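# Seat the loose fuse in the empty clip holder

## Task

Push the loose fuse down into the empty fuse holder until it rests level, gripped by both of the holder's clips, while the holder lies flat on the bench. The fuse and holder must stay that way on their own once the robot lets go; a result that needs the robot to keep holding it does not count.

## Robot and tools

Setup: two 7-joint arms, left_arm and right_arm, each with a parallel two-finger gripper. Six cameras, each 504x504 pixels: cam_head_left, cam_head_right, cam_high, cam_low, cam_left_wrist, cam_right_wrist. The arm names are labels only and do not match the left or right side of any image.

Frame: every printed pose is in one scene frame. Its origin sits on the table surface midway between the arms. +z is up, +x points away from the robot across the table, and left_arm is on the +y side. A printed hand position can be somewhat off from the real one, and the error grows with reach.

execute_actions takes "actions", a list holding zero or one item, plus an optional "pictures" boolean (images come by default). An empty list commands nothing and just reports the state. A move item has "rows" (1 to 15 rows) and optional "steps" (1 to 15, default 15). Each step lasts 1/30 s and uses one row. If there are fewer rows than steps, the last row is reused. A wait item has only "steps" (up to 300). It commands nothing and returns when that many steps have passed since the previous result, and your reply time counts toward those steps. A refused call moves nothing.

Row layout: each row is a single flat list of 18 numbers covering both arms, even if only one arm should move. Numbers 1 to 9 are left_arm and 10 to 18 are right_arm. For each arm the first seven are absolute joint target angles in radians, in this order: waist, shoulder, upper arm roll, elbow, forearm roll, wrist pitch, wrist roll. They use the same convention as the Joint positions line. The eighth is the gripper position and the ninth the gripper speed, both within -1 to 1.

Joint ranges in radians: waist, upper arm roll, forearm roll and wrist roll -69.115 to 69.115; shoulder -2.250 to 2.250; elbow -2.580 to 2.580; wrist pitch -2.100 to 2.100. A call is refused if a target is more than 0.013 rad beyond a range end and also further out than that joint's last reported angle. Real ends may differ from the listed ones by up to 0.013 rad either way. A target beyond the real end is cut to that end, and the result then says "joint sent to its limit". That message may refer to an earlier action still running. If the message is missing, that does not prove more travel is available.

Gripper position is an absolute opening command. +1 is fully open (85 mm) and 0 is roughly 41 mm. The pads touch near -0.8, and -1 closes until something blocks the fingers. Gripper speed sets how fast the gap changes: about 20 mm/s at -1, 85 at 0 and 150 at +1. Grip force is set by the arm, roughly 190 to 235 N per pad, and a bit more on wide objects.
- For a firm grip, hold the position at -1.
- To release, command a width larger than the object.
- For a gentle grip, open first, then close to a value just under the object's width. Each extra millimetre adds force.
- Stopped fingers stay put until the position number changes by 0.01 or more. They may still close by themselves, no further than the requested value, if the object slips, yields or is lost.
- To leave a gripper unchanged, repeat its previous two numbers; a 0 is a real command.

Gripper geometry: the fingers point along the gripper's +z axis and close along its y axis. end_effector_position is the point between the pads when closed. When closed, the fingertips extend about 19 mm past that point; when fully open, about 6 mm. Closing pushes the tips roughly 13 mm further out from the arm, so keep that clearance above any surface.

Motion: joint speed and acceleration are limited and the joints of one arm are coordinated so they finish together. Reversing a motion makes them all stop first. Each step, the commanded target is kept within a lead of the measured angle: 0.304 rad for the first four joints and 0.266 rad for the last three. Targets that would move the gripper more than 70 mm from where it is are scaled back. After a big move the arm may not have arrived when the result returns. Between calls the arms keep heading for the last row sent, until they have all nearly stopped or any step is HELD.

Result lines:
- The state line gives each arm's end_effector_position (metres) and end_effector_quat_wxyz.
- Joint positions and Joint velocities list each arm's seven joints in column order (rad, rad/s).
- position_measured_pct is about 50 minus 50 times the gripper's actual position number, so 0 means fully open. If it stops below 90 before reaching the target, something is in the grip or blocking it. Near 90 or slightly above means the pads met on nothing or on something very thin.
- "joint command not followed" means a clearance check changed or blocked some joint targets; the rest of the row was carried out.
- HELD marks steps where all or part of your row was not sent.
- MOTOR HOT appears from 60 °C. At 75 °C an OVER-TEMPERATURE FAULT makes that arm's motors brake only weakly, so the arm sags until it cools. Holding loads heats motors, even while you are thinking.
- A torque fault occurs if contact torque reaches a joint's load limit (51.3 N m for the first four joints, 32.3 for the last three, counting held weight). That arm halts for 10 s and drops the rest of the call.

zoom_image: {"camera": name, "region": [x0, y0, x1, y1]} in pixels of that camera's latest image, with (0, 0) at the top-left and a region no larger than 504 by 504. It returns a closer view.

show_instructions: takes no arguments and shows the reference images for the scene.

finished_scene: {"scene": n} ends the current scene irreversibly and reports whether the goal was met. The next scene's task comes in its result. Finishing a reply without any tool call ends everything.

Cautions:
- Never push or knock anything off the table.
- Keep the arms from colliding or pressing on each other.
- Avoid drops, slams, hard impacts and excessive pressing on the holder.
- Loose objects or held parts may occasionally get nudged by outside disturbances.
- Before finishing, release the fuse and move the gripper clear, then confirm on camera that it stays seated by itself.

Each tool is called after "Emit:" by a JSON object that holds its "name" and its "arguments".

Reference images:

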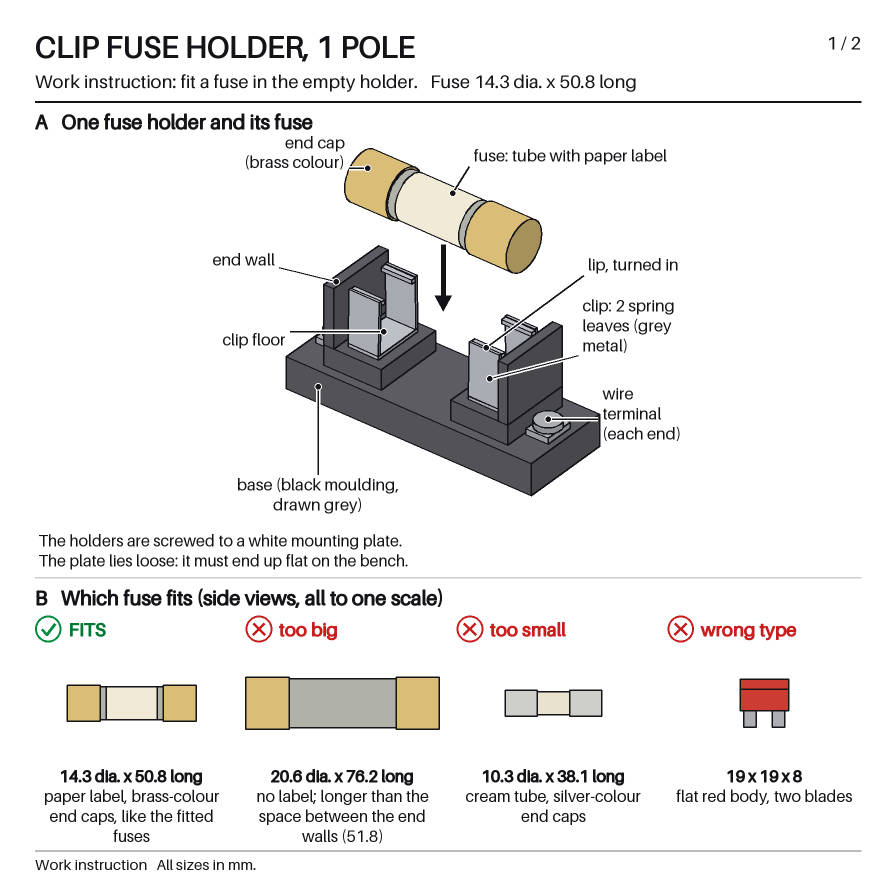

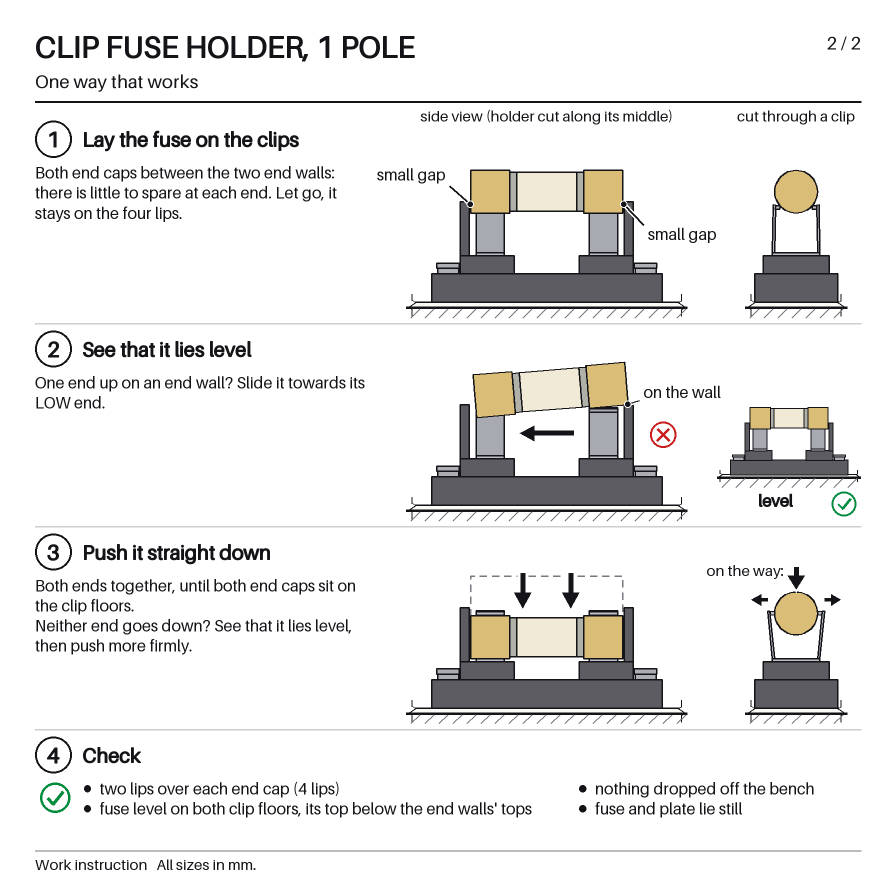

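## Session

Emit:
{"name": "execute_actions", "arguments": {"actions": []}}

Scene clock: 0.00 s of 4306.00 s.
left_arm: end_effector_position=(+0.2456, -0.0858, +0.3526) position_measured_pct=0.0 end_effector_quat_wxyz=(+0.157, +0.815, -0.450, -0.328) | right_arm: end_effector_position=(+0.4279, -0.2698, +0.1993) position_measured_pct=0.0 end_effector_quat_wxyz=(-0.002, -0.008, +1.000, -0.001)
Joint positions: left_arm=[ 0.317  0.813  0.749  0.909  0.15   1.935 -1.371] | right_arm=[-0.058  0.432  0.002  1.66   0.001  1.055  1.519]
Joint velocities: left_arm=[ 0.     0.    -0.002 -0.    -0.    -0.001  0.002] | right_arm=[ 0.001  0.001  0.     0.001  0.    -0.    -0.002]

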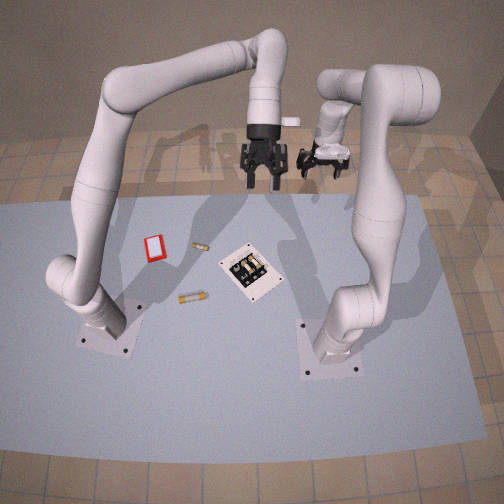

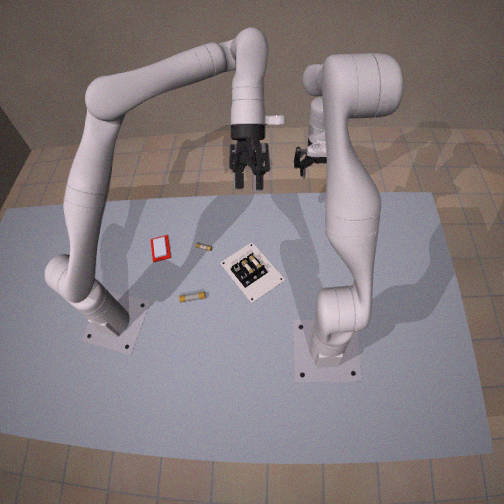

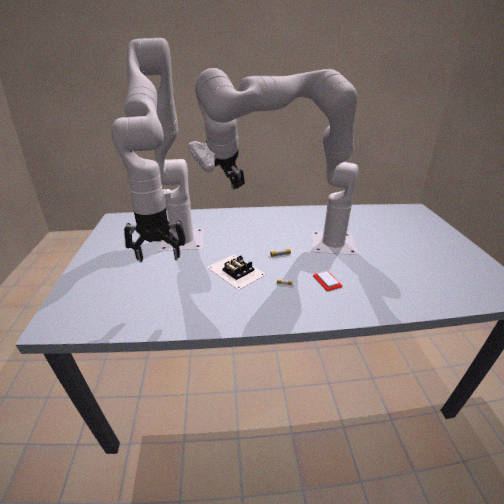

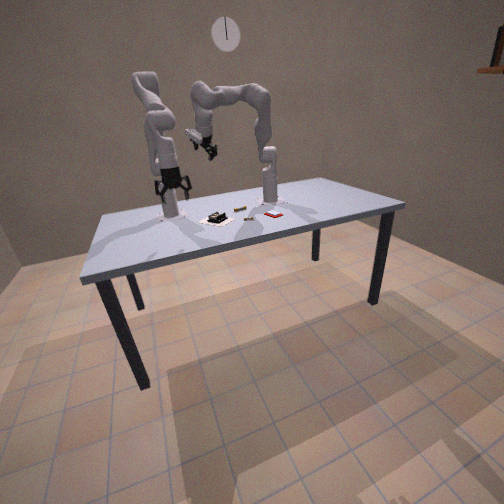

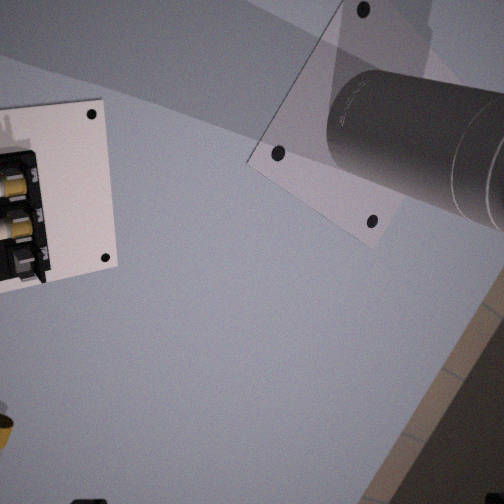

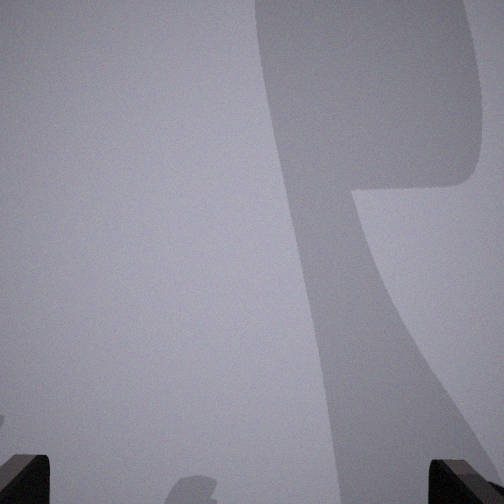

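Emit:
{"name": "execute_actions", "arguments": {"actions": [{"rows": [[-0.9,0.813,0.749,0.909,0.15,1.935,-1.371,1,0,-0.3,0.432,0.002,1.66,0.001,1.055,1.519,1,0]], "steps": 15}], "pictures": false}}

Emit:
{"name": "execute_actions", "arguments": {"actions": [{"steps": 60}]}}

Scene clock: 2.30 s of 4306.00 s.
left_arm: end_effector_position=(+0.3862, +0.0088, +0.3525) position_measured_pct=0.0 end_effector_quat_wxyz=(+0.214, +0.883, -0.296, -0.295) | right_arm: end_effector_position=(+0.4236, -0.2122, +0.1992) position_measured_pct=0.0 end_effector_quat_wxyz=(-0.002, -0.073, +0.997, -0.002)
Joint positions: left_arm=[-0.046  0.813  0.75   0.909  0.15   1.934 -1.371] | right_arm=[-0.191  0.432  0.005  1.66   0.002  1.055  1.519]
Joint velocities: left_arm=[-0.919  0.003 -0.003 -0.002 -0.     0.001  0.   ] | right_arm=[-0.3    0.001 -0.014 -0.001 -0.006  0.     0.   ]
A step of this action was HELD (marked below), so the robot has no last target. An arm can still carry out its HELD step.
Steps of this call (steps 1 to 54: nothing new was sent; steps 55 to 69: all 15 steps of this action). Readings (joint positions | what the end effector reports):
55: left_arm=[0.315 0.813 0.750 0.909 0.150 1.935 -1.371] | right_arm=[-0.060 0.432 0.002 1.660 0.001 1.055 1.519] | left_arm position_measured_pct=0.0 | right_arm position_measured_pct=0.0
56: left_arm=[0.309 0.813 0.751 0.910 0.150 1.934 -1.371] | right_arm=[-0.067 0.432 0.003 1.660 0.002 1.055 1.519] | left_arm position_measured_pct=0.0 | right_arm position_measured_pct=0.0
58: left_arm=[0.279 0.812 0.752 0.910 0.151 1.934 -1.371] | right_arm=[-0.097 0.432 0.005 1.660 0.002 1.055 1.519] | left_arm position_measured_pct=0.0 | right_arm position_measured_pct=0.0
61: left_arm=[0.197 0.812 0.751 0.910 0.151 1.934 -1.371] | right_arm=[-0.159 0.432 -0.001 1.660 -0.001 1.055 1.519] | left_arm position_measured_pct=0.0 | right_arm position_measured_pct=0.0 HELD
62: left_arm=[0.167 0.813 0.750 0.909 0.150 1.934 -1.371] | right_arm=[-0.158 0.432 -0.001 1.660 -0.001 1.055 1.519] | left_arm position_measured_pct=0.0 | right_arm position_measured_pct=0.0 HELD
63: left_arm=[0.137 0.813 0.750 0.909 0.150 1.934 -1.371] | right_arm=[-0.156 0.432 0.001 1.660 0.001 1.055 1.519] | left_arm position_measured_pct=0.0 | right_arm position_measured_pct=0.0 HELD
69: the state above
joint command not followed: on one or more control steps a check withheld the commanded joint targets of the right arm, and it was not sent them on those steps.
cause: the commanded joint targets would bring a part of the robot too close to another arm (a part of this arm just beyond joint 6 (wrist pitch) and a part of the other arm just beyond its joint 7 (wrist roll)); next, command targets that bring no part of the robot closer to that arm.

Scene clock: 4.30 s of 4306.00 s.
left_arm: end_effector_position=(+0.4227, +0.0490, +0.3526) position_measured_pct=0.0 end_effector_quat_wxyz=(+0.230, +0.899, -0.244, -0.282) | right_arm: end_effector_position=(+0.4136, -0.1630, +0.1991) position_measured_pct=0.0 end_effector_quat_wxyz=(-0.003, -0.128, +0.992, -0.001)
Joint positions: left_arm=[-0.162  0.813  0.749  0.909  0.15   1.935 -1.371] | right_arm=[-0.3    0.432  0.002  1.66   0.001  1.055  1.519]
Joint velocities: left_arm=[-0.     0.001 -0.    -0.     0.002 -0.001 -0.001] | right_arm=[ 0.001  0.     0.    -0.002 -0.    -0.    -0.001]
Steps of this call (steps 1 to 60: nothing new was sent). Readings (joint positions | what the end effector reports):
1: left_arm=[-0.076 0.814 0.749 0.909 0.150 1.935 -1.371] | right_arm=[-0.201 0.432 0.004 1.660 0.002 1.055 1.519] | left_arm position_measured_pct=0.0 | right_arm position_measured_pct=0.0
2: left_arm=[-0.102 0.814 0.748 0.908 0.150 1.935 -1.371] | right_arm=[-0.212 0.432 0.004 1.660 0.002 1.055 1.519] | left_arm position_measured_pct=0.0 | right_arm position_measured_pct=0.0
4: left_arm=[-0.138 0.814 0.747 0.908 0.149 1.935 -1.371] | right_arm=[-0.234 0.432 0.003 1.660 0.002 1.055 1.519] | left_arm position_measured_pct=0.0 | right_arm position_measured_pct=0.0
8: left_arm=[-0.156 0.814 0.748 0.908 0.150 1.935 -1.371] | right_arm=[-0.279 0.432 0.002 1.660 0.001 1.055 1.519] | left_arm position_measured_pct=0.0 | right_arm position_measured_pct=0.0
60: the state above

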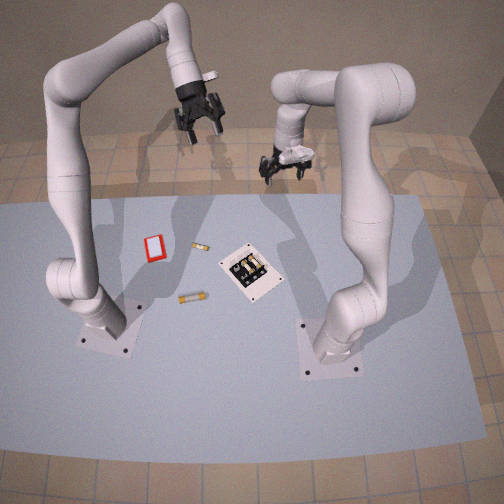

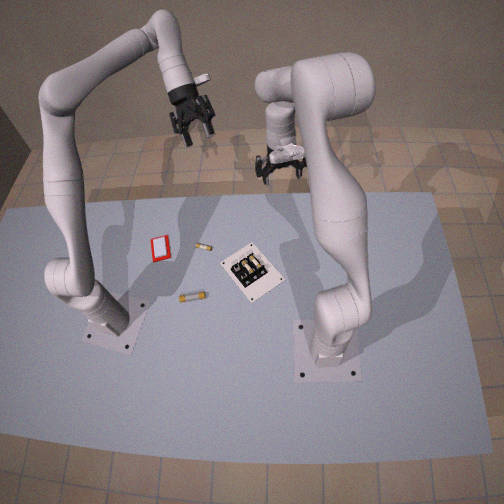

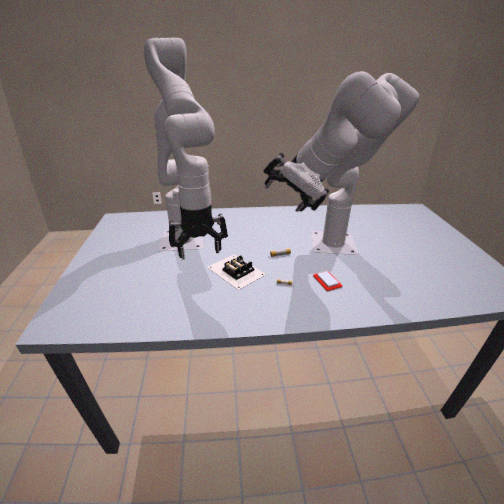

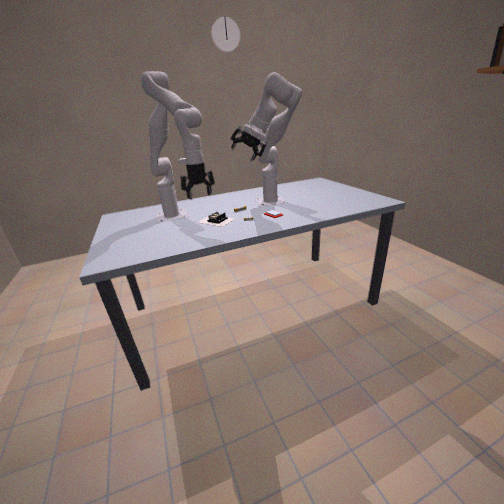

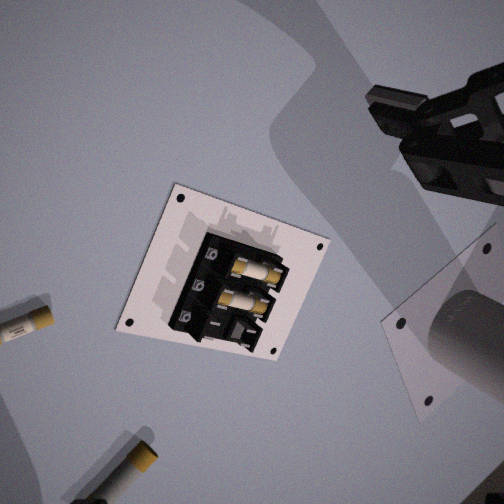

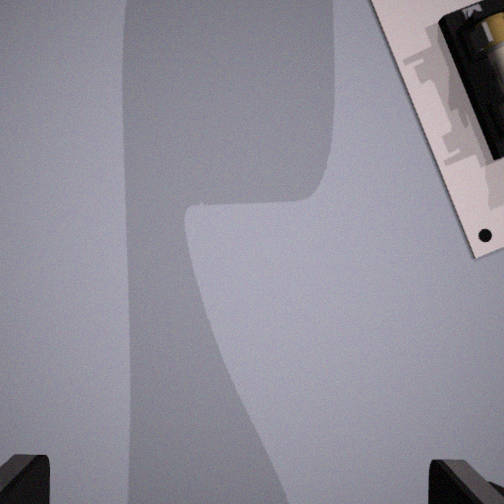

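Emit:
{"name": "execute_actions", "arguments": {"actions": [{"rows": [[-1.2,0.813,0.749,0.909,0.15,1.935,-1.371,1,0,-0.3,0.432,0.002,1.66,0.001,1.055,1.519,1,0]], "steps": 15}], "pictures": false}}

Emit:
{"name": "execute_actions", "arguments": {"actions": [{"rows": [[-1.2,0.813,0.749,0.909,0.15,1.935,-1.371,1,0,-0.897,0.516,0,1.5165,0,1.109,1.92,1,0]], "steps": 15}], "pictures": false}}

Emit:
{"name": "execute_actions", "arguments": {"actions": [{"steps": 40}]}}

Scene clock: 8.90 s of 4306.00 s.
left_arm: end_effector_position=(+0.5039, +0.1978, +0.3525) position_measured_pct=0.0 end_effector_quat_wxyz=(+0.278, +0.928, -0.078, -0.236) | right_arm: end_effector_position=(+0.4136, -0.1630, +0.1991) position_measured_pct=0.0 end_effector_quat_wxyz=(-0.003, -0.128, +0.992, -0.001)
Joint positions: left_arm=[-0.525  0.813  0.75   0.909  0.15   1.934 -1.371] | right_arm=[-0.3    0.432  0.002  1.66   0.001  1.055  1.519]
Joint velocities: left_arm=[-0.918  0.004 -0.004 -0.002 -0.002  0.002  0.003] | right_arm=[-0.001 -0.     0.     0.001  0.    -0.    -0.   ]
Steps of this call (steps 1 to 90: nothing new was sent; then 1.10 s passed at rest; steps 91 to 105: all 15 steps of this action). Readings (joint positions | what the end effector reports):
91: left_arm=[-0.163 0.813 0.750 0.909 0.150 1.935 -1.371] | right_arm=[-0.300 0.432 0.002 1.660 0.001 1.055 1.519] | left_arm position_measured_pct=0.0 | right_arm position_measured_pct=0.0
92: left_arm=[-0.170 0.813 0.751 0.910 0.151 1.934 -1.371] | right_arm=[-0.300 0.432 0.002 1.660 0.001 1.055 1.519] | left_arm position_measured_pct=0.0 | right_arm position_measured_pct=0.0
94: left_arm=[-0.199 0.813 0.752 0.910 0.151 1.934 -1.371] | right_arm=[-0.300 0.432 0.002 1.660 0.001 1.055 1.519] | left_arm position_measured_pct=0.0 | right_arm position_measured_pct=0.0
98: left_arm=[-0.312 0.813 0.750 0.910 0.150 1.934 -1.371] | right_arm=[-0.300 0.432 0.002 1.660 0.001 1.055 1.519] | left_arm position_measured_pct=0.0 | right_arm position_measured_pct=0.0
105: the state above

Scene clock: 9.40 s of 4306.00 s.
left_arm: end_effector_position=(+0.5228, +0.4116, +0.3522) position_measured_pct=0.0 end_effector_quat_wxyz=(+0.324, +0.921, +0.136, -0.166) | right_arm: end_effector_position=(+0.3712, +0.0026, +0.1997) position_measured_pct=0.0 end_effector_quat_wxyz=(+0.000, -0.433, +0.902, -0.001)
Joint positions: left_arm=[-0.985  0.814  0.749  0.909  0.15   1.935 -1.371] | right_arm=[-0.66   0.495  0.002  1.552  0.001  1.095  1.796]
Joint velocities: left_arm=[-0.919 -0.001 -0.002 -0.    -0.002 -0.001 -0.   ] | right_arm=[-0.902  0.082 -0.006 -0.142 -0.003  0.054  0.474]
Steps of this call (steps 1 to 15: all 15 steps of this action). Readings (joint positions | what the end effector reports):
1: left_arm=[-0.555 0.814 0.749 0.909 0.150 1.934 -1.371] | right_arm=[-0.302 0.432 0.002 1.660 0.001 1.055 1.520] | left_arm position_measured_pct=0.0 | right_arm position_measured_pct=0.0
2: left_arm=[-0.586 0.814 0.749 0.909 0.150 1.934 -1.371] | right_arm=[-0.308 0.434 0.004 1.657 0.002 1.056 1.524] | left_arm position_measured_pct=0.0 | right_arm position_measured_pct=0.0
4: left_arm=[-0.647 0.814 0.749 0.909 0.150 1.934 -1.371] | right_arm=[-0.338 0.443 0.005 1.644 0.002 1.061 1.547] | left_arm position_measured_pct=0.0 | right_arm position_measured_pct=0.0
8: left_arm=[-0.770 0.814 0.749 0.909 0.150 1.934 -1.371] | right_arm=[-0.450 0.468 0.003 1.600 0.001 1.077 1.642] | left_arm position_measured_pct=0.0 | right_arm position_measured_pct=0.0
15: the state above

Scene clock: 10.73 s of 4306.00 s.
left_arm: end_effector_position=(+0.4975, +0.5091, +0.3526) position_measured_pct=0.0 end_effector_quat_wxyz=(+0.340, +0.901, +0.234, -0.131) | right_arm: end_effector_position=(+0.3006, +0.0952, +0.1995) position_measured_pct=0.0 end_effector_quat_wxyz=(+0.000, -0.588, +0.809, +0.000)
Joint positions: left_arm=[-1.2    0.813  0.749  0.909  0.15   1.935 -1.371] | right_arm=[-0.897  0.516 -0.     1.516  0.     1.109  1.92 ]
Joint velocities: left_arm=[ 0.001 -0.001  0.001 -0.    -0.001  0.001 -0.002] | right_arm=[ 0.001  0.    -0.    -0.     0.    -0.     0.001]
Steps of this call (steps 1 to 30: the robot went on to your last target; steps 31 to 40: nothing new was sent). Readings (joint positions | what the end effector reports):
1: left_arm=[-1.016 0.814 0.749 0.909 0.150 1.935 -1.371] | right_arm=[-0.690 0.497 0.001 1.548 0.001 1.097 1.812] | left_arm position_measured_pct=0.0 | right_arm position_measured_pct=0.0
2: left_arm=[-1.046 0.814 0.749 0.909 0.150 1.935 -1.371] | right_arm=[-0.720 0.500 0.001 1.543 0.001 1.098 1.828] | left_arm position_measured_pct=0.0 | right_arm position_measured_pct=0.0
4: left_arm=[-1.107 0.814 0.749 0.909 0.150 1.935 -1.371] | right_arm=[-0.780 0.506 0.001 1.534 0.000 1.102 1.859] | left_arm position_measured_pct=0.0 | right_arm position_measured_pct=0.0
8: left_arm=[-1.185 0.814 0.747 0.908 0.149 1.935 -1.371] | right_arm=[-0.872 0.514 -0.002 1.519 -0.001 1.108 1.910] | left_arm position_measured_pct=0.0 | right_arm position_measured_pct=0.0
40: the state above
All arms were judged still, so your last target was given up. Only a new action makes them travel on or press farther. Fingers that are still opening or closing keep moving.

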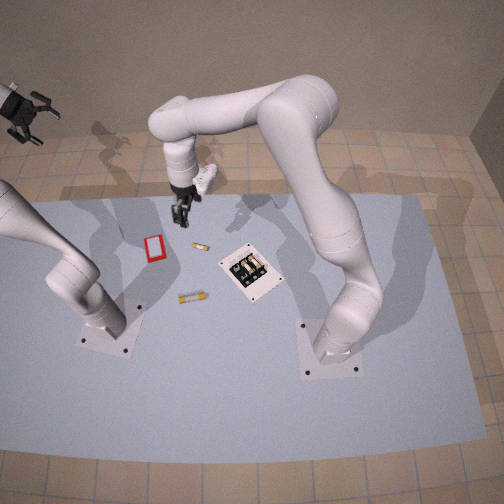

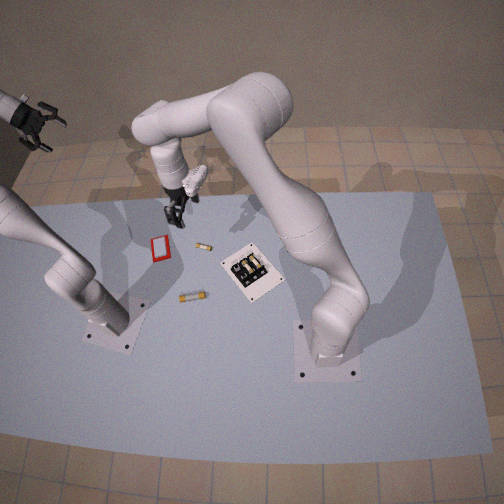

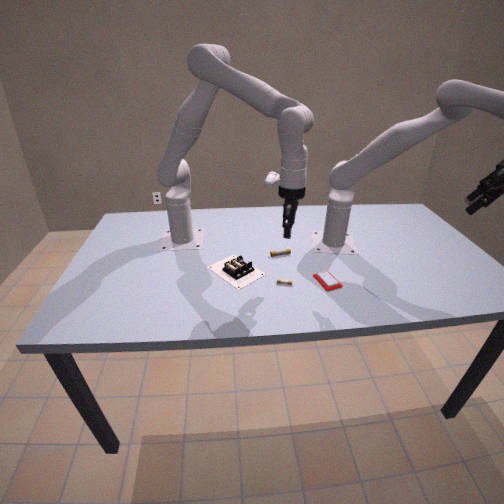

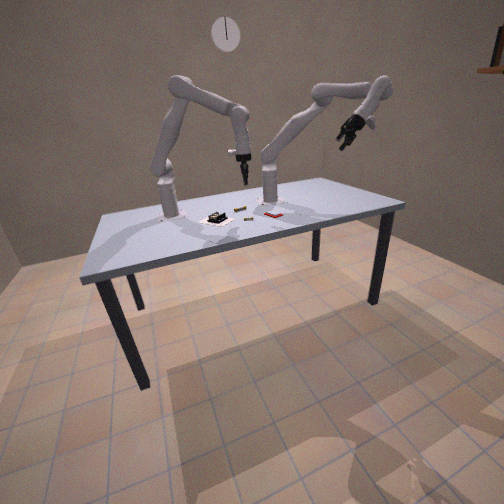

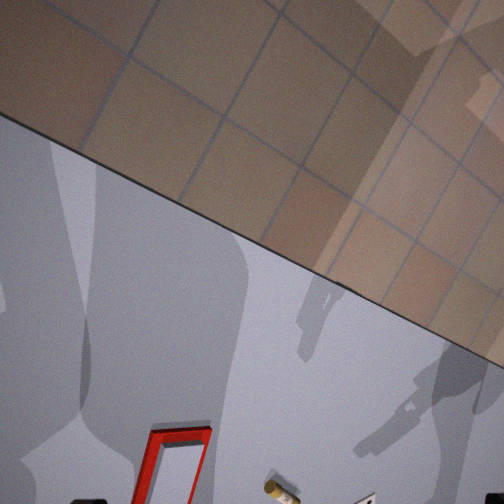

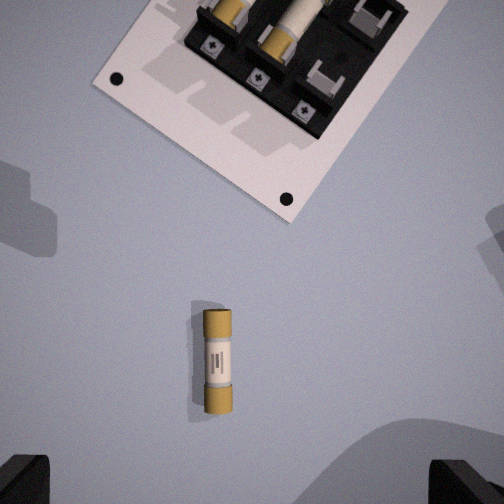

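Emit:
{"name": "execute_actions", "arguments": {"actions": [{"rows": [[-1.2,0.813,0.749,0.909,0.15,1.935,-1.371,1,0,-0.8686,0.6691,0,1.6488,0,0.8237,1.948,1,0]], "steps": 15}], "pictures": false}}

Emit:
{"name": "execute_actions", "arguments": {"actions": [{"steps": 20}]}}

Scene clock: 13.67 s of 4306.00 s.
left_arm: end_effector_position=(+0.4975, +0.5091, +0.3526) position_measured_pct=0.0 end_effector_quat_wxyz=(+0.340, +0.901, +0.234, -0.131) | right_arm: end_effector_position=(+0.3127, +0.0884, +0.0909) position_measured_pct=0.0 end_effector_quat_wxyz=(+0.001, -0.588, +0.809, +0.000)
Joint positions: left_arm=[-1.2    0.813  0.749  0.909  0.15   1.935 -1.371] | right_arm=[-0.869  0.667  0.     1.649 -0.     0.824  1.948]
Joint velocities: left_arm=[ 0.001 -0.     0.001  0.    -0.001  0.     0.   ] | right_arm=[ 0.005  0.017 -0.001 -0.002  0.    -0.004  0.   ]
Steps of this call (steps 1 to 73: nothing new was sent; steps 74 to 88: all 15 steps of this action). Readings (joint positions | what the end effector reports):
74: left_arm=[-1.200 0.813 0.749 0.909 0.150 1.935 -1.371] | right_arm=[-0.897 0.517 -0.000 1.517 -0.000 1.107 1.920] | left_arm position_measured_pct=0.0 | right_arm position_measured_pct=0.0
75: left_arm=[-1.200 0.813 0.749 0.909 0.150 1.935 -1.371] | right_arm=[-0.895 0.523 -0.000 1.521 -0.000 1.098 1.921] | left_arm position_measured_pct=0.0 | right_arm position_measured_pct=0.0
77: left_arm=[-1.200 0.813 0.749 0.909 0.150 1.935 -1.371] | right_arm=[-0.890 0.552 -0.000 1.543 -0.000 1.052 1.926] | left_arm position_measured_pct=0.0 | right_arm position_measured_pct=0.0
81: left_arm=[-1.200 0.813 0.749 0.909 0.150 1.935 -1.371] | right_arm=[-0.875 0.633 -0.000 1.616 0.000 0.896 1.941] | left_arm position_measured_pct=0.0 | right_arm position_measured_pct=0.0
88: the state above

Scene clock: 14.33 s of 4306.00 s.
left_arm: end_effector_position=(+0.4975, +0.5091, +0.3526) position_measured_pct=0.0 end_effector_quat_wxyz=(+0.340, +0.901, +0.234, -0.131) | right_arm: end_effector_position=(+0.3126, +0.0879, +0.0899) position_measured_pct=0.0 end_effector_quat_wxyz=(-0.000, -0.588, +0.809, -0.000)
Joint positions: left_arm=[-1.2    0.813  0.749  0.909  0.15   1.935 -1.371] | right_arm=[-0.869  0.669  0.     1.649  0.     0.824  1.948]
Joint velocities: left_arm=[ 0.001 -0.     0.001 -0.    -0.    -0.001  0.   ] | right_arm=[-0.     0.    -0.    -0.    -0.     0.     0.003]
Steps of this call (steps 1 to 15: the robot went on to your last target; steps 16 to 20: nothing new was sent). Readings (joint positions | what the end effector reports):
1: left_arm=[-1.200 0.813 0.749 0.909 0.150 1.935 -1.371] | right_arm=[-0.869 0.668 0.000 1.649 -0.000 0.824 1.948] | left_arm position_measured_pct=0.0 | right_arm position_measured_pct=0.0
2: left_arm=[-1.200 0.813 0.749 0.909 0.150 1.935 -1.371] | right_arm=[-0.869 0.668 0.000 1.649 0.000 0.824 1.948] | left_arm position_measured_pct=0.0 | right_arm position_measured_pct=0.0
4: left_arm=[-1.200 0.813 0.749 0.909 0.150 1.935 -1.371] | right_arm=[-0.869 0.669 0.000 1.649 0.000 0.824 1.948] | left_arm position_measured_pct=0.0 | right_arm position_measured_pct=0.0
8: left_arm=[-1.200 0.813 0.749 0.909 0.150 1.935 -1.371] | right_arm=[-0.869 0.669 0.000 1.649 0.000 0.824 1.948] | left_arm position_measured_pct=0.0 | right_arm position_measured_pct=0.0
20: the state above
All arms were judged still, so your last target was given up. Only a new action makes them travel on or press farther. Fingers that are still opening or closing keep moving.

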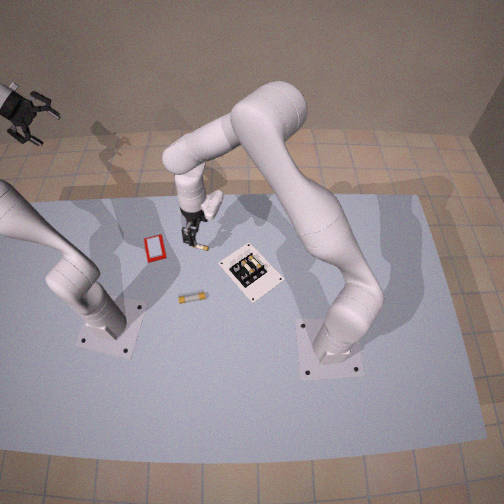

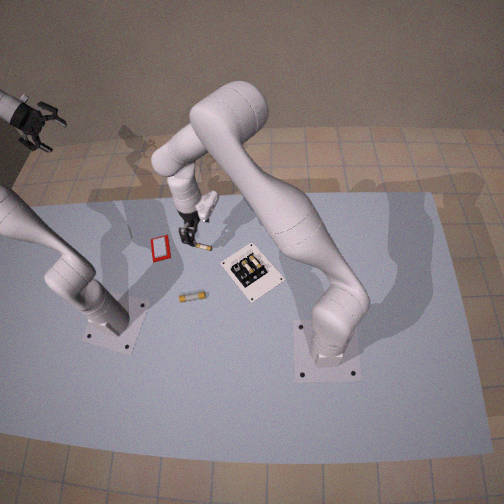

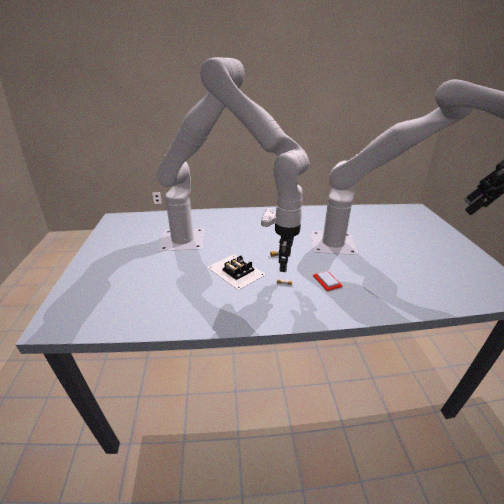

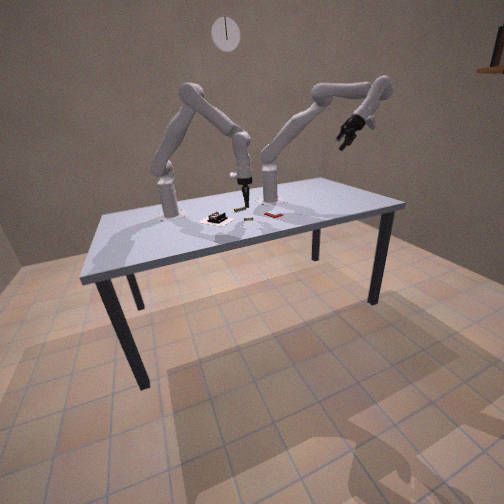

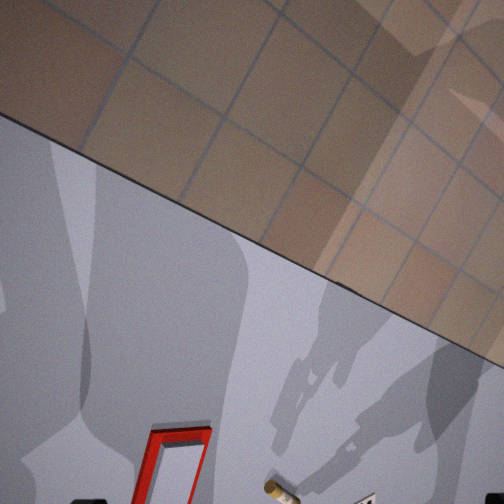

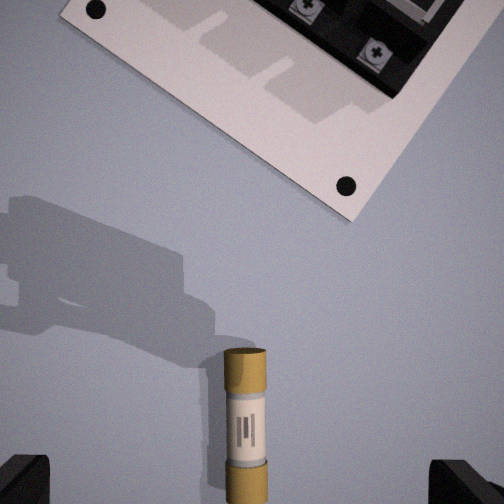

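Emit:
{"name": "execute_actions", "arguments": {"actions": [{"rows": [[-1.2,0.813,0.749,0.909,0.15,1.935,-1.371,1,0,-0.8686,0.7851,0,1.6907,0,0.6658,1.948,-0.2,0]], "steps": 15}], "pictures": false}}

Emit:
{"name": "execute_actions", "arguments": {"actions": [{"steps": 15}]}}

Scene clock: 15.87 s of 4306.00 s.
left_arm: end_effector_position=(+0.4975, +0.5091, +0.3526) position_measured_pct=0.0 end_effector_quat_wxyz=(+0.340, +0.901, +0.234, -0.131) | right_arm: end_effector_position=(+0.3128, +0.0881, +0.0245) position_measured_pct=36.9 end_effector_quat_wxyz=(+0.001, -0.588, +0.809, +0.000)
Joint positions: left_arm=[-1.2    0.813  0.749  0.909  0.15   1.935 -1.371] | right_arm=[-0.869  0.784  0.     1.691  0.     0.666  1.948]
Joint velocities: left_arm=[-0.    -0.001  0.001 -0.    -0.002 -0.001  0.   ] | right_arm=[-0.     0.012 -0.    -0.001 -0.    -0.    -0.001]
Steps of this call (steps 1 to 31: nothing new was sent; steps 32 to 46: all 15 steps of this action). Readings (joint positions | what the end effector reports):
32: left_arm=[-1.200 0.813 0.749 0.909 0.150 1.935 -1.371] | right_arm=[-0.869 0.670 0.000 1.649 -0.000 0.823 1.948] | left_arm position_measured_pct=0.0 | right_arm position_measured_pct=0.0
33: left_arm=[-1.200 0.813 0.749 0.909 0.150 1.935 -1.371] | right_arm=[-0.869 0.677 0.000 1.650 0.000 0.815 1.948] | left_arm position_measured_pct=0.0 | right_arm position_measured_pct=0.4
35: left_arm=[-1.200 0.813 0.749 0.909 0.150 1.935 -1.371] | right_arm=[-0.869 0.706 0.000 1.659 0.000 0.779 1.948] | left_arm position_measured_pct=0.0 | right_arm position_measured_pct=4.8
39: left_arm=[-1.200 0.813 0.749 0.909 0.150 1.935 -1.371] | right_arm=[-0.869 0.775 -0.000 1.688 -0.000 0.679 1.948] | left_arm position_measured_pct=0.0 | right_arm position_measured_pct=15.9
46: the state above

Scene clock: 16.37 s of 4306.00 s.
left_arm: end_effector_position=(+0.4975, +0.5091, +0.3526) position_measured_pct=0.0 end_effector_quat_wxyz=(+0.340, +0.901, +0.234, -0.131) | right_arm: end_effector_position=(+0.3126, +0.0879, +0.0239) position_measured_pct=59.9 end_effector_quat_wxyz=(+0.000, -0.588, +0.809, +0.000)
Joint positions: left_arm=[-1.2    0.813  0.749  0.909  0.15   1.935 -1.371] | right_arm=[-0.869  0.785  0.     1.691  0.     0.666  1.948]
Joint velocities: left_arm=[ 0.001  0.     0.     0.    -0.001 -0.001  0.001] | right_arm=[-0.001 -0.    -0.     0.     0.    -0.001  0.001]
Steps of this call (steps 1 to 15: the robot went on to your last target). Readings (joint positions | what the end effector reports):
1: left_arm=[-1.200 0.813 0.749 0.909 0.150 1.935 -1.371] | right_arm=[-0.869 0.784 -0.000 1.691 0.000 0.666 1.948] | left_arm position_measured_pct=0.0 | right_arm position_measured_pct=39.7
2: left_arm=[-1.200 0.813 0.749 0.909 0.150 1.935 -1.371] | right_arm=[-0.869 0.784 -0.000 1.691 0.000 0.666 1.948] | left_arm position_measured_pct=0.0 | right_arm position_measured_pct=42.9
4: left_arm=[-1.200 0.813 0.749 0.909 0.150 1.935 -1.371] | right_arm=[-0.869 0.785 -0.000 1.691 -0.000 0.666 1.948] | left_arm position_measured_pct=0.0 | right_arm position_measured_pct=48.8
8: left_arm=[-1.200 0.813 0.749 0.909 0.150 1.935 -1.371] | right_arm=[-0.869 0.785 -0.000 1.691 0.000 0.666 1.948] | left_arm position_measured_pct=0.0 | right_arm position_measured_pct=58.7
15: the state above
All arms were judged still, so your last target was given up. Only a new action makes them travel on or press farther. Fingers that are still opening or closing keep moving.

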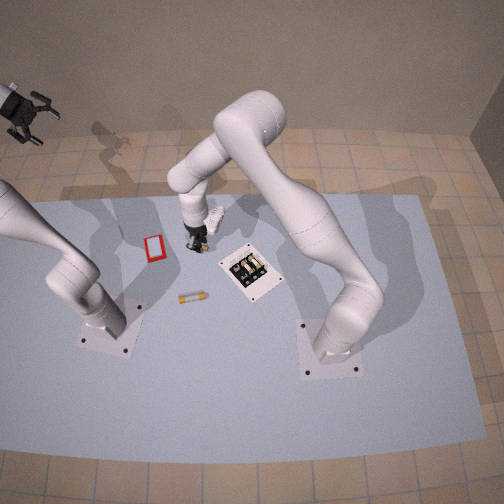

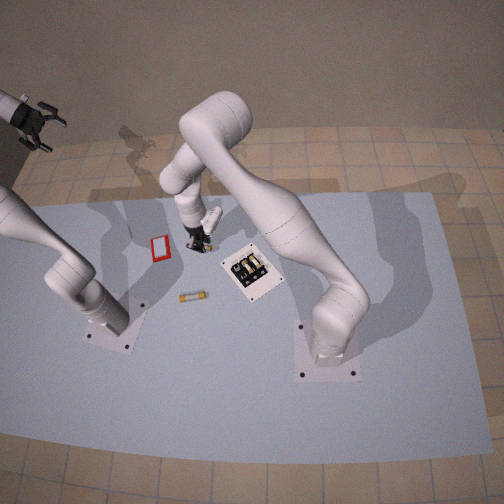

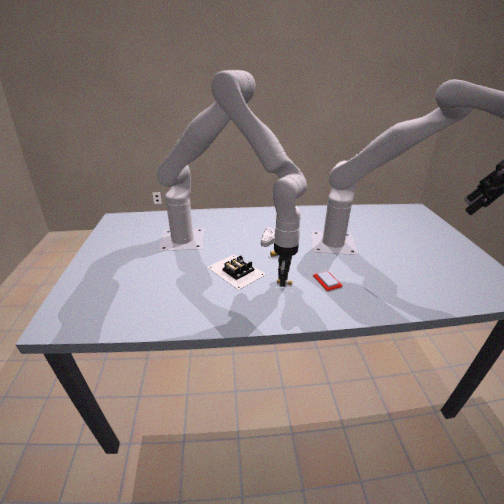

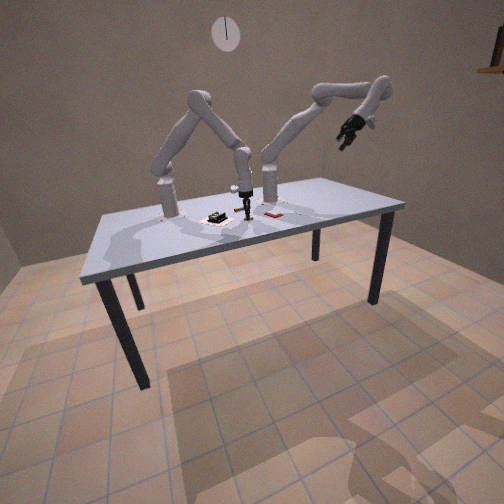

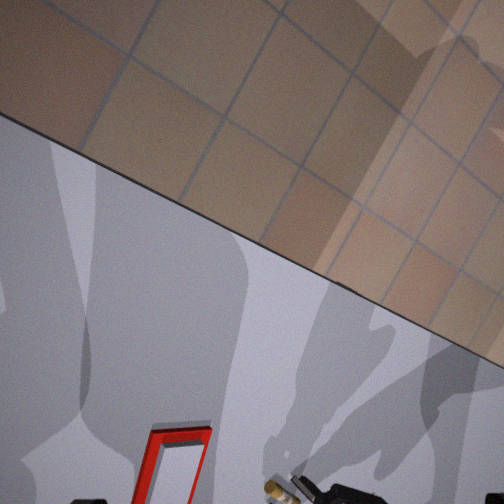

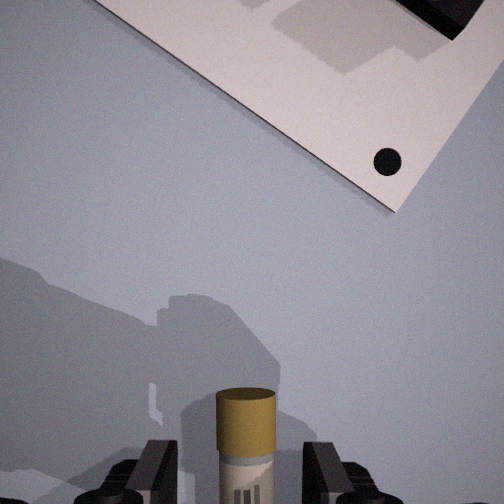

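Emit:
{"name": "zoom_image", "arguments": {"camera": "cam_low", "region": [200, 180, 280, 240]}}

Emit:
{"name": "zoom_image", "arguments": {"camera": "cam_high", "region": [200, 240, 320, 310]}}

Region (200, 180, 280, 240) of cam_low's 504x504 image, scaled by 6.300, with more detail than that image has; it fills the top 378 rows of this view, and the rest is white.

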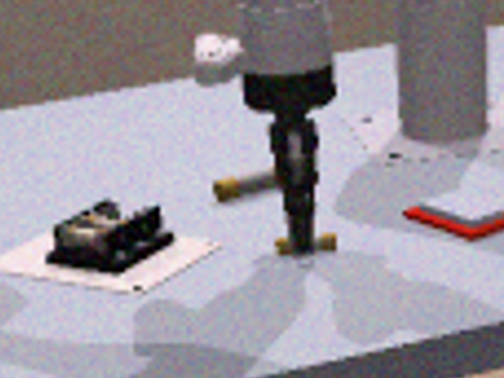

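Region (200, 240, 320, 310) of cam_high's 504x504 image, scaled by 4.200, with more detail than that image has; it fills the top 294 rows of this view, and the rest is white.

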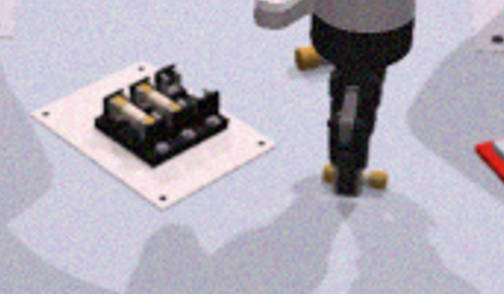

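Emit:
{"name": "execute_actions", "arguments": {"actions": [{"rows": [[-1.2,0.813,0.749,0.909,0.15,1.935,-1.371,1,0,-0.8737,0.794,0,1.6835,0,0.6641,1.943,-0.2,0]], "steps": 15}], "pictures": false}}

Emit:
{"name": "execute_actions", "arguments": {"actions": [{"rows": [[-1.2,0.813,0.749,0.909,0.15,1.935,-1.371,1,0,-0.8737,0.794,0,1.6835,0,0.6641,1.943,-1,-0.5]], "steps": 15}]}}

Scene clock: 18.33 s of 4306.00 s.
left_arm: end_effector_position=(+0.4975, +0.5091, +0.3526) position_measured_pct=0.0 end_effector_quat_wxyz=(+0.340, +0.901, +0.234, -0.131) | right_arm: end_effector_position=(+0.3122, +0.0913, +0.0209) position_measured_pct=59.9 end_effector_quat_wxyz=(+0.000, -0.588, +0.809, +0.000)
Joint positions: left_arm=[-1.2    0.813  0.749  0.909  0.15   1.935 -1.371] | right_arm=[-0.874  0.794 -0.     1.684 -0.     0.664  1.943]
Joint velocities: left_arm=[-0.    -0.001 -0.     0.    -0.    -0.     0.001] | right_arm=[-0.001  0.     0.    -0.    -0.     0.001 -0.001]
Steps of this call (steps 1 to 44: nothing new was sent; steps 45 to 59: all 15 steps of this action). Readings (joint positions | what the end effector reports):
45: left_arm=[-1.200 0.813 0.749 0.909 0.150 1.935 -1.371] | right_arm=[-0.869 0.786 0.000 1.690 0.000 0.666 1.948] | left_arm position_measured_pct=0.0 | right_arm position_measured_pct=59.9
46: left_arm=[-1.200 0.813 0.749 0.909 0.150 1.935 -1.371] | right_arm=[-0.872 0.791 0.001 1.686 0.000 0.665 1.945] | left_arm position_measured_pct=0.0 | right_arm position_measured_pct=59.9
48: left_arm=[-1.200 0.813 0.749 0.909 0.150 1.935 -1.371] | right_arm=[-0.873 0.793 -0.000 1.684 -0.000 0.664 1.943] | left_arm position_measured_pct=0.0 | right_arm position_measured_pct=59.9
52: left_arm=[-1.200 0.813 0.749 0.909 0.150 1.935 -1.371] | right_arm=[-0.874 0.794 -0.000 1.684 0.000 0.664 1.943] | left_arm position_measured_pct=0.0 | right_arm position_measured_pct=59.9
59: the state above

Scene clock: 18.83 s of 4306.00 s.
left_arm: end_effector_position=(+0.4975, +0.5091, +0.3526) position_measured_pct=0.0 end_effector_quat_wxyz=(+0.340, +0.901, +0.234, -0.131) | right_arm: end_effector_position=(+0.3122, +0.0913, +0.0211) position_measured_pct=79.8 end_effector_quat_wxyz=(+0.000, -0.588, +0.809, +0.000)
Joint positions: left_arm=[-1.2    0.813  0.749  0.909  0.15   1.935 -1.371] | right_arm=[-0.874  0.794  0.     1.684 -0.     0.664  1.943]
Joint velocities: left_arm=[-0.001 -0.001  0.001  0.     0.     0.001 -0.001] | right_arm=[-0.    -0.003  0.     0.     0.     0.002 -0.001]
Steps of this call (steps 1 to 15: all 15 steps of this action). Readings (joint positions | what the end effector reports):
1: left_arm=[-1.200 0.813 0.749 0.909 0.150 1.935 -1.371] | right_arm=[-0.874 0.794 -0.000 1.683 -0.000 0.664 1.943] | left_arm position_measured_pct=0.0 | right_arm position_measured_pct=59.9
2: left_arm=[-1.200 0.813 0.749 0.909 0.150 1.935 -1.371] | right_arm=[-0.874 0.794 -0.000 1.683 -0.000 0.664 1.943] | left_arm position_measured_pct=0.0 | right_arm position_measured_pct=60.3
4: left_arm=[-1.200 0.813 0.749 0.909 0.150 1.935 -1.371] | right_arm=[-0.874 0.794 -0.000 1.683 -0.000 0.664 1.943] | left_arm position_measured_pct=0.0 | right_arm position_measured_pct=62.7
8: left_arm=[-1.200 0.813 0.749 0.909 0.150 1.935 -1.371] | right_arm=[-0.874 0.794 -0.000 1.683 0.000 0.664 1.943] | left_arm position_measured_pct=0.0 | right_arm position_measured_pct=69.8
15: the state above

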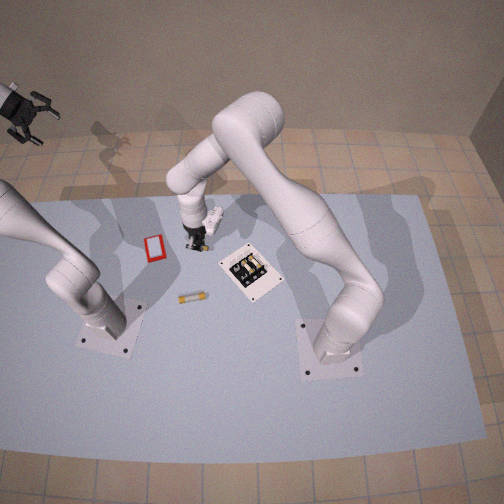

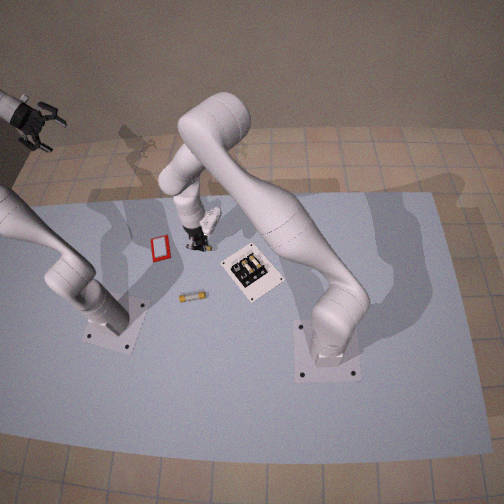

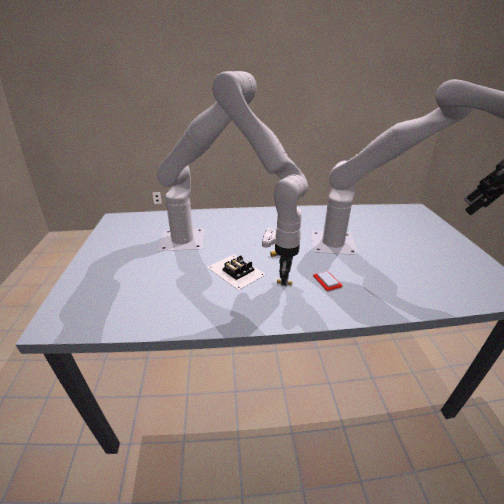

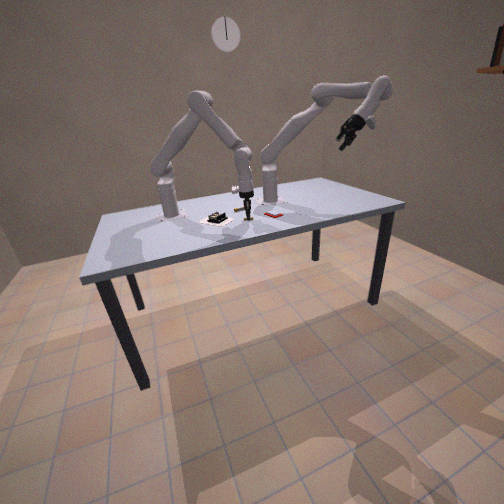

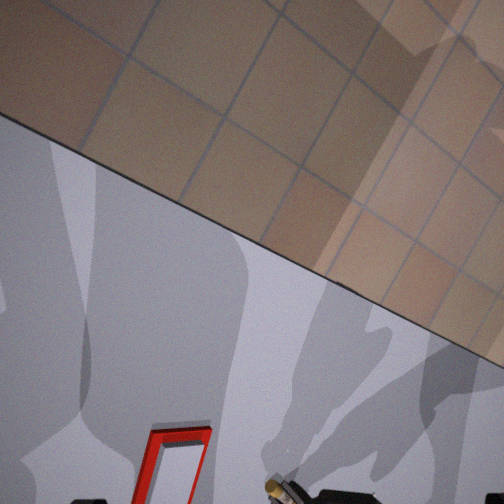

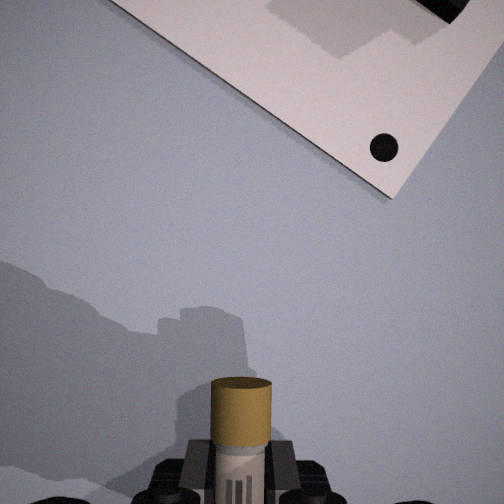

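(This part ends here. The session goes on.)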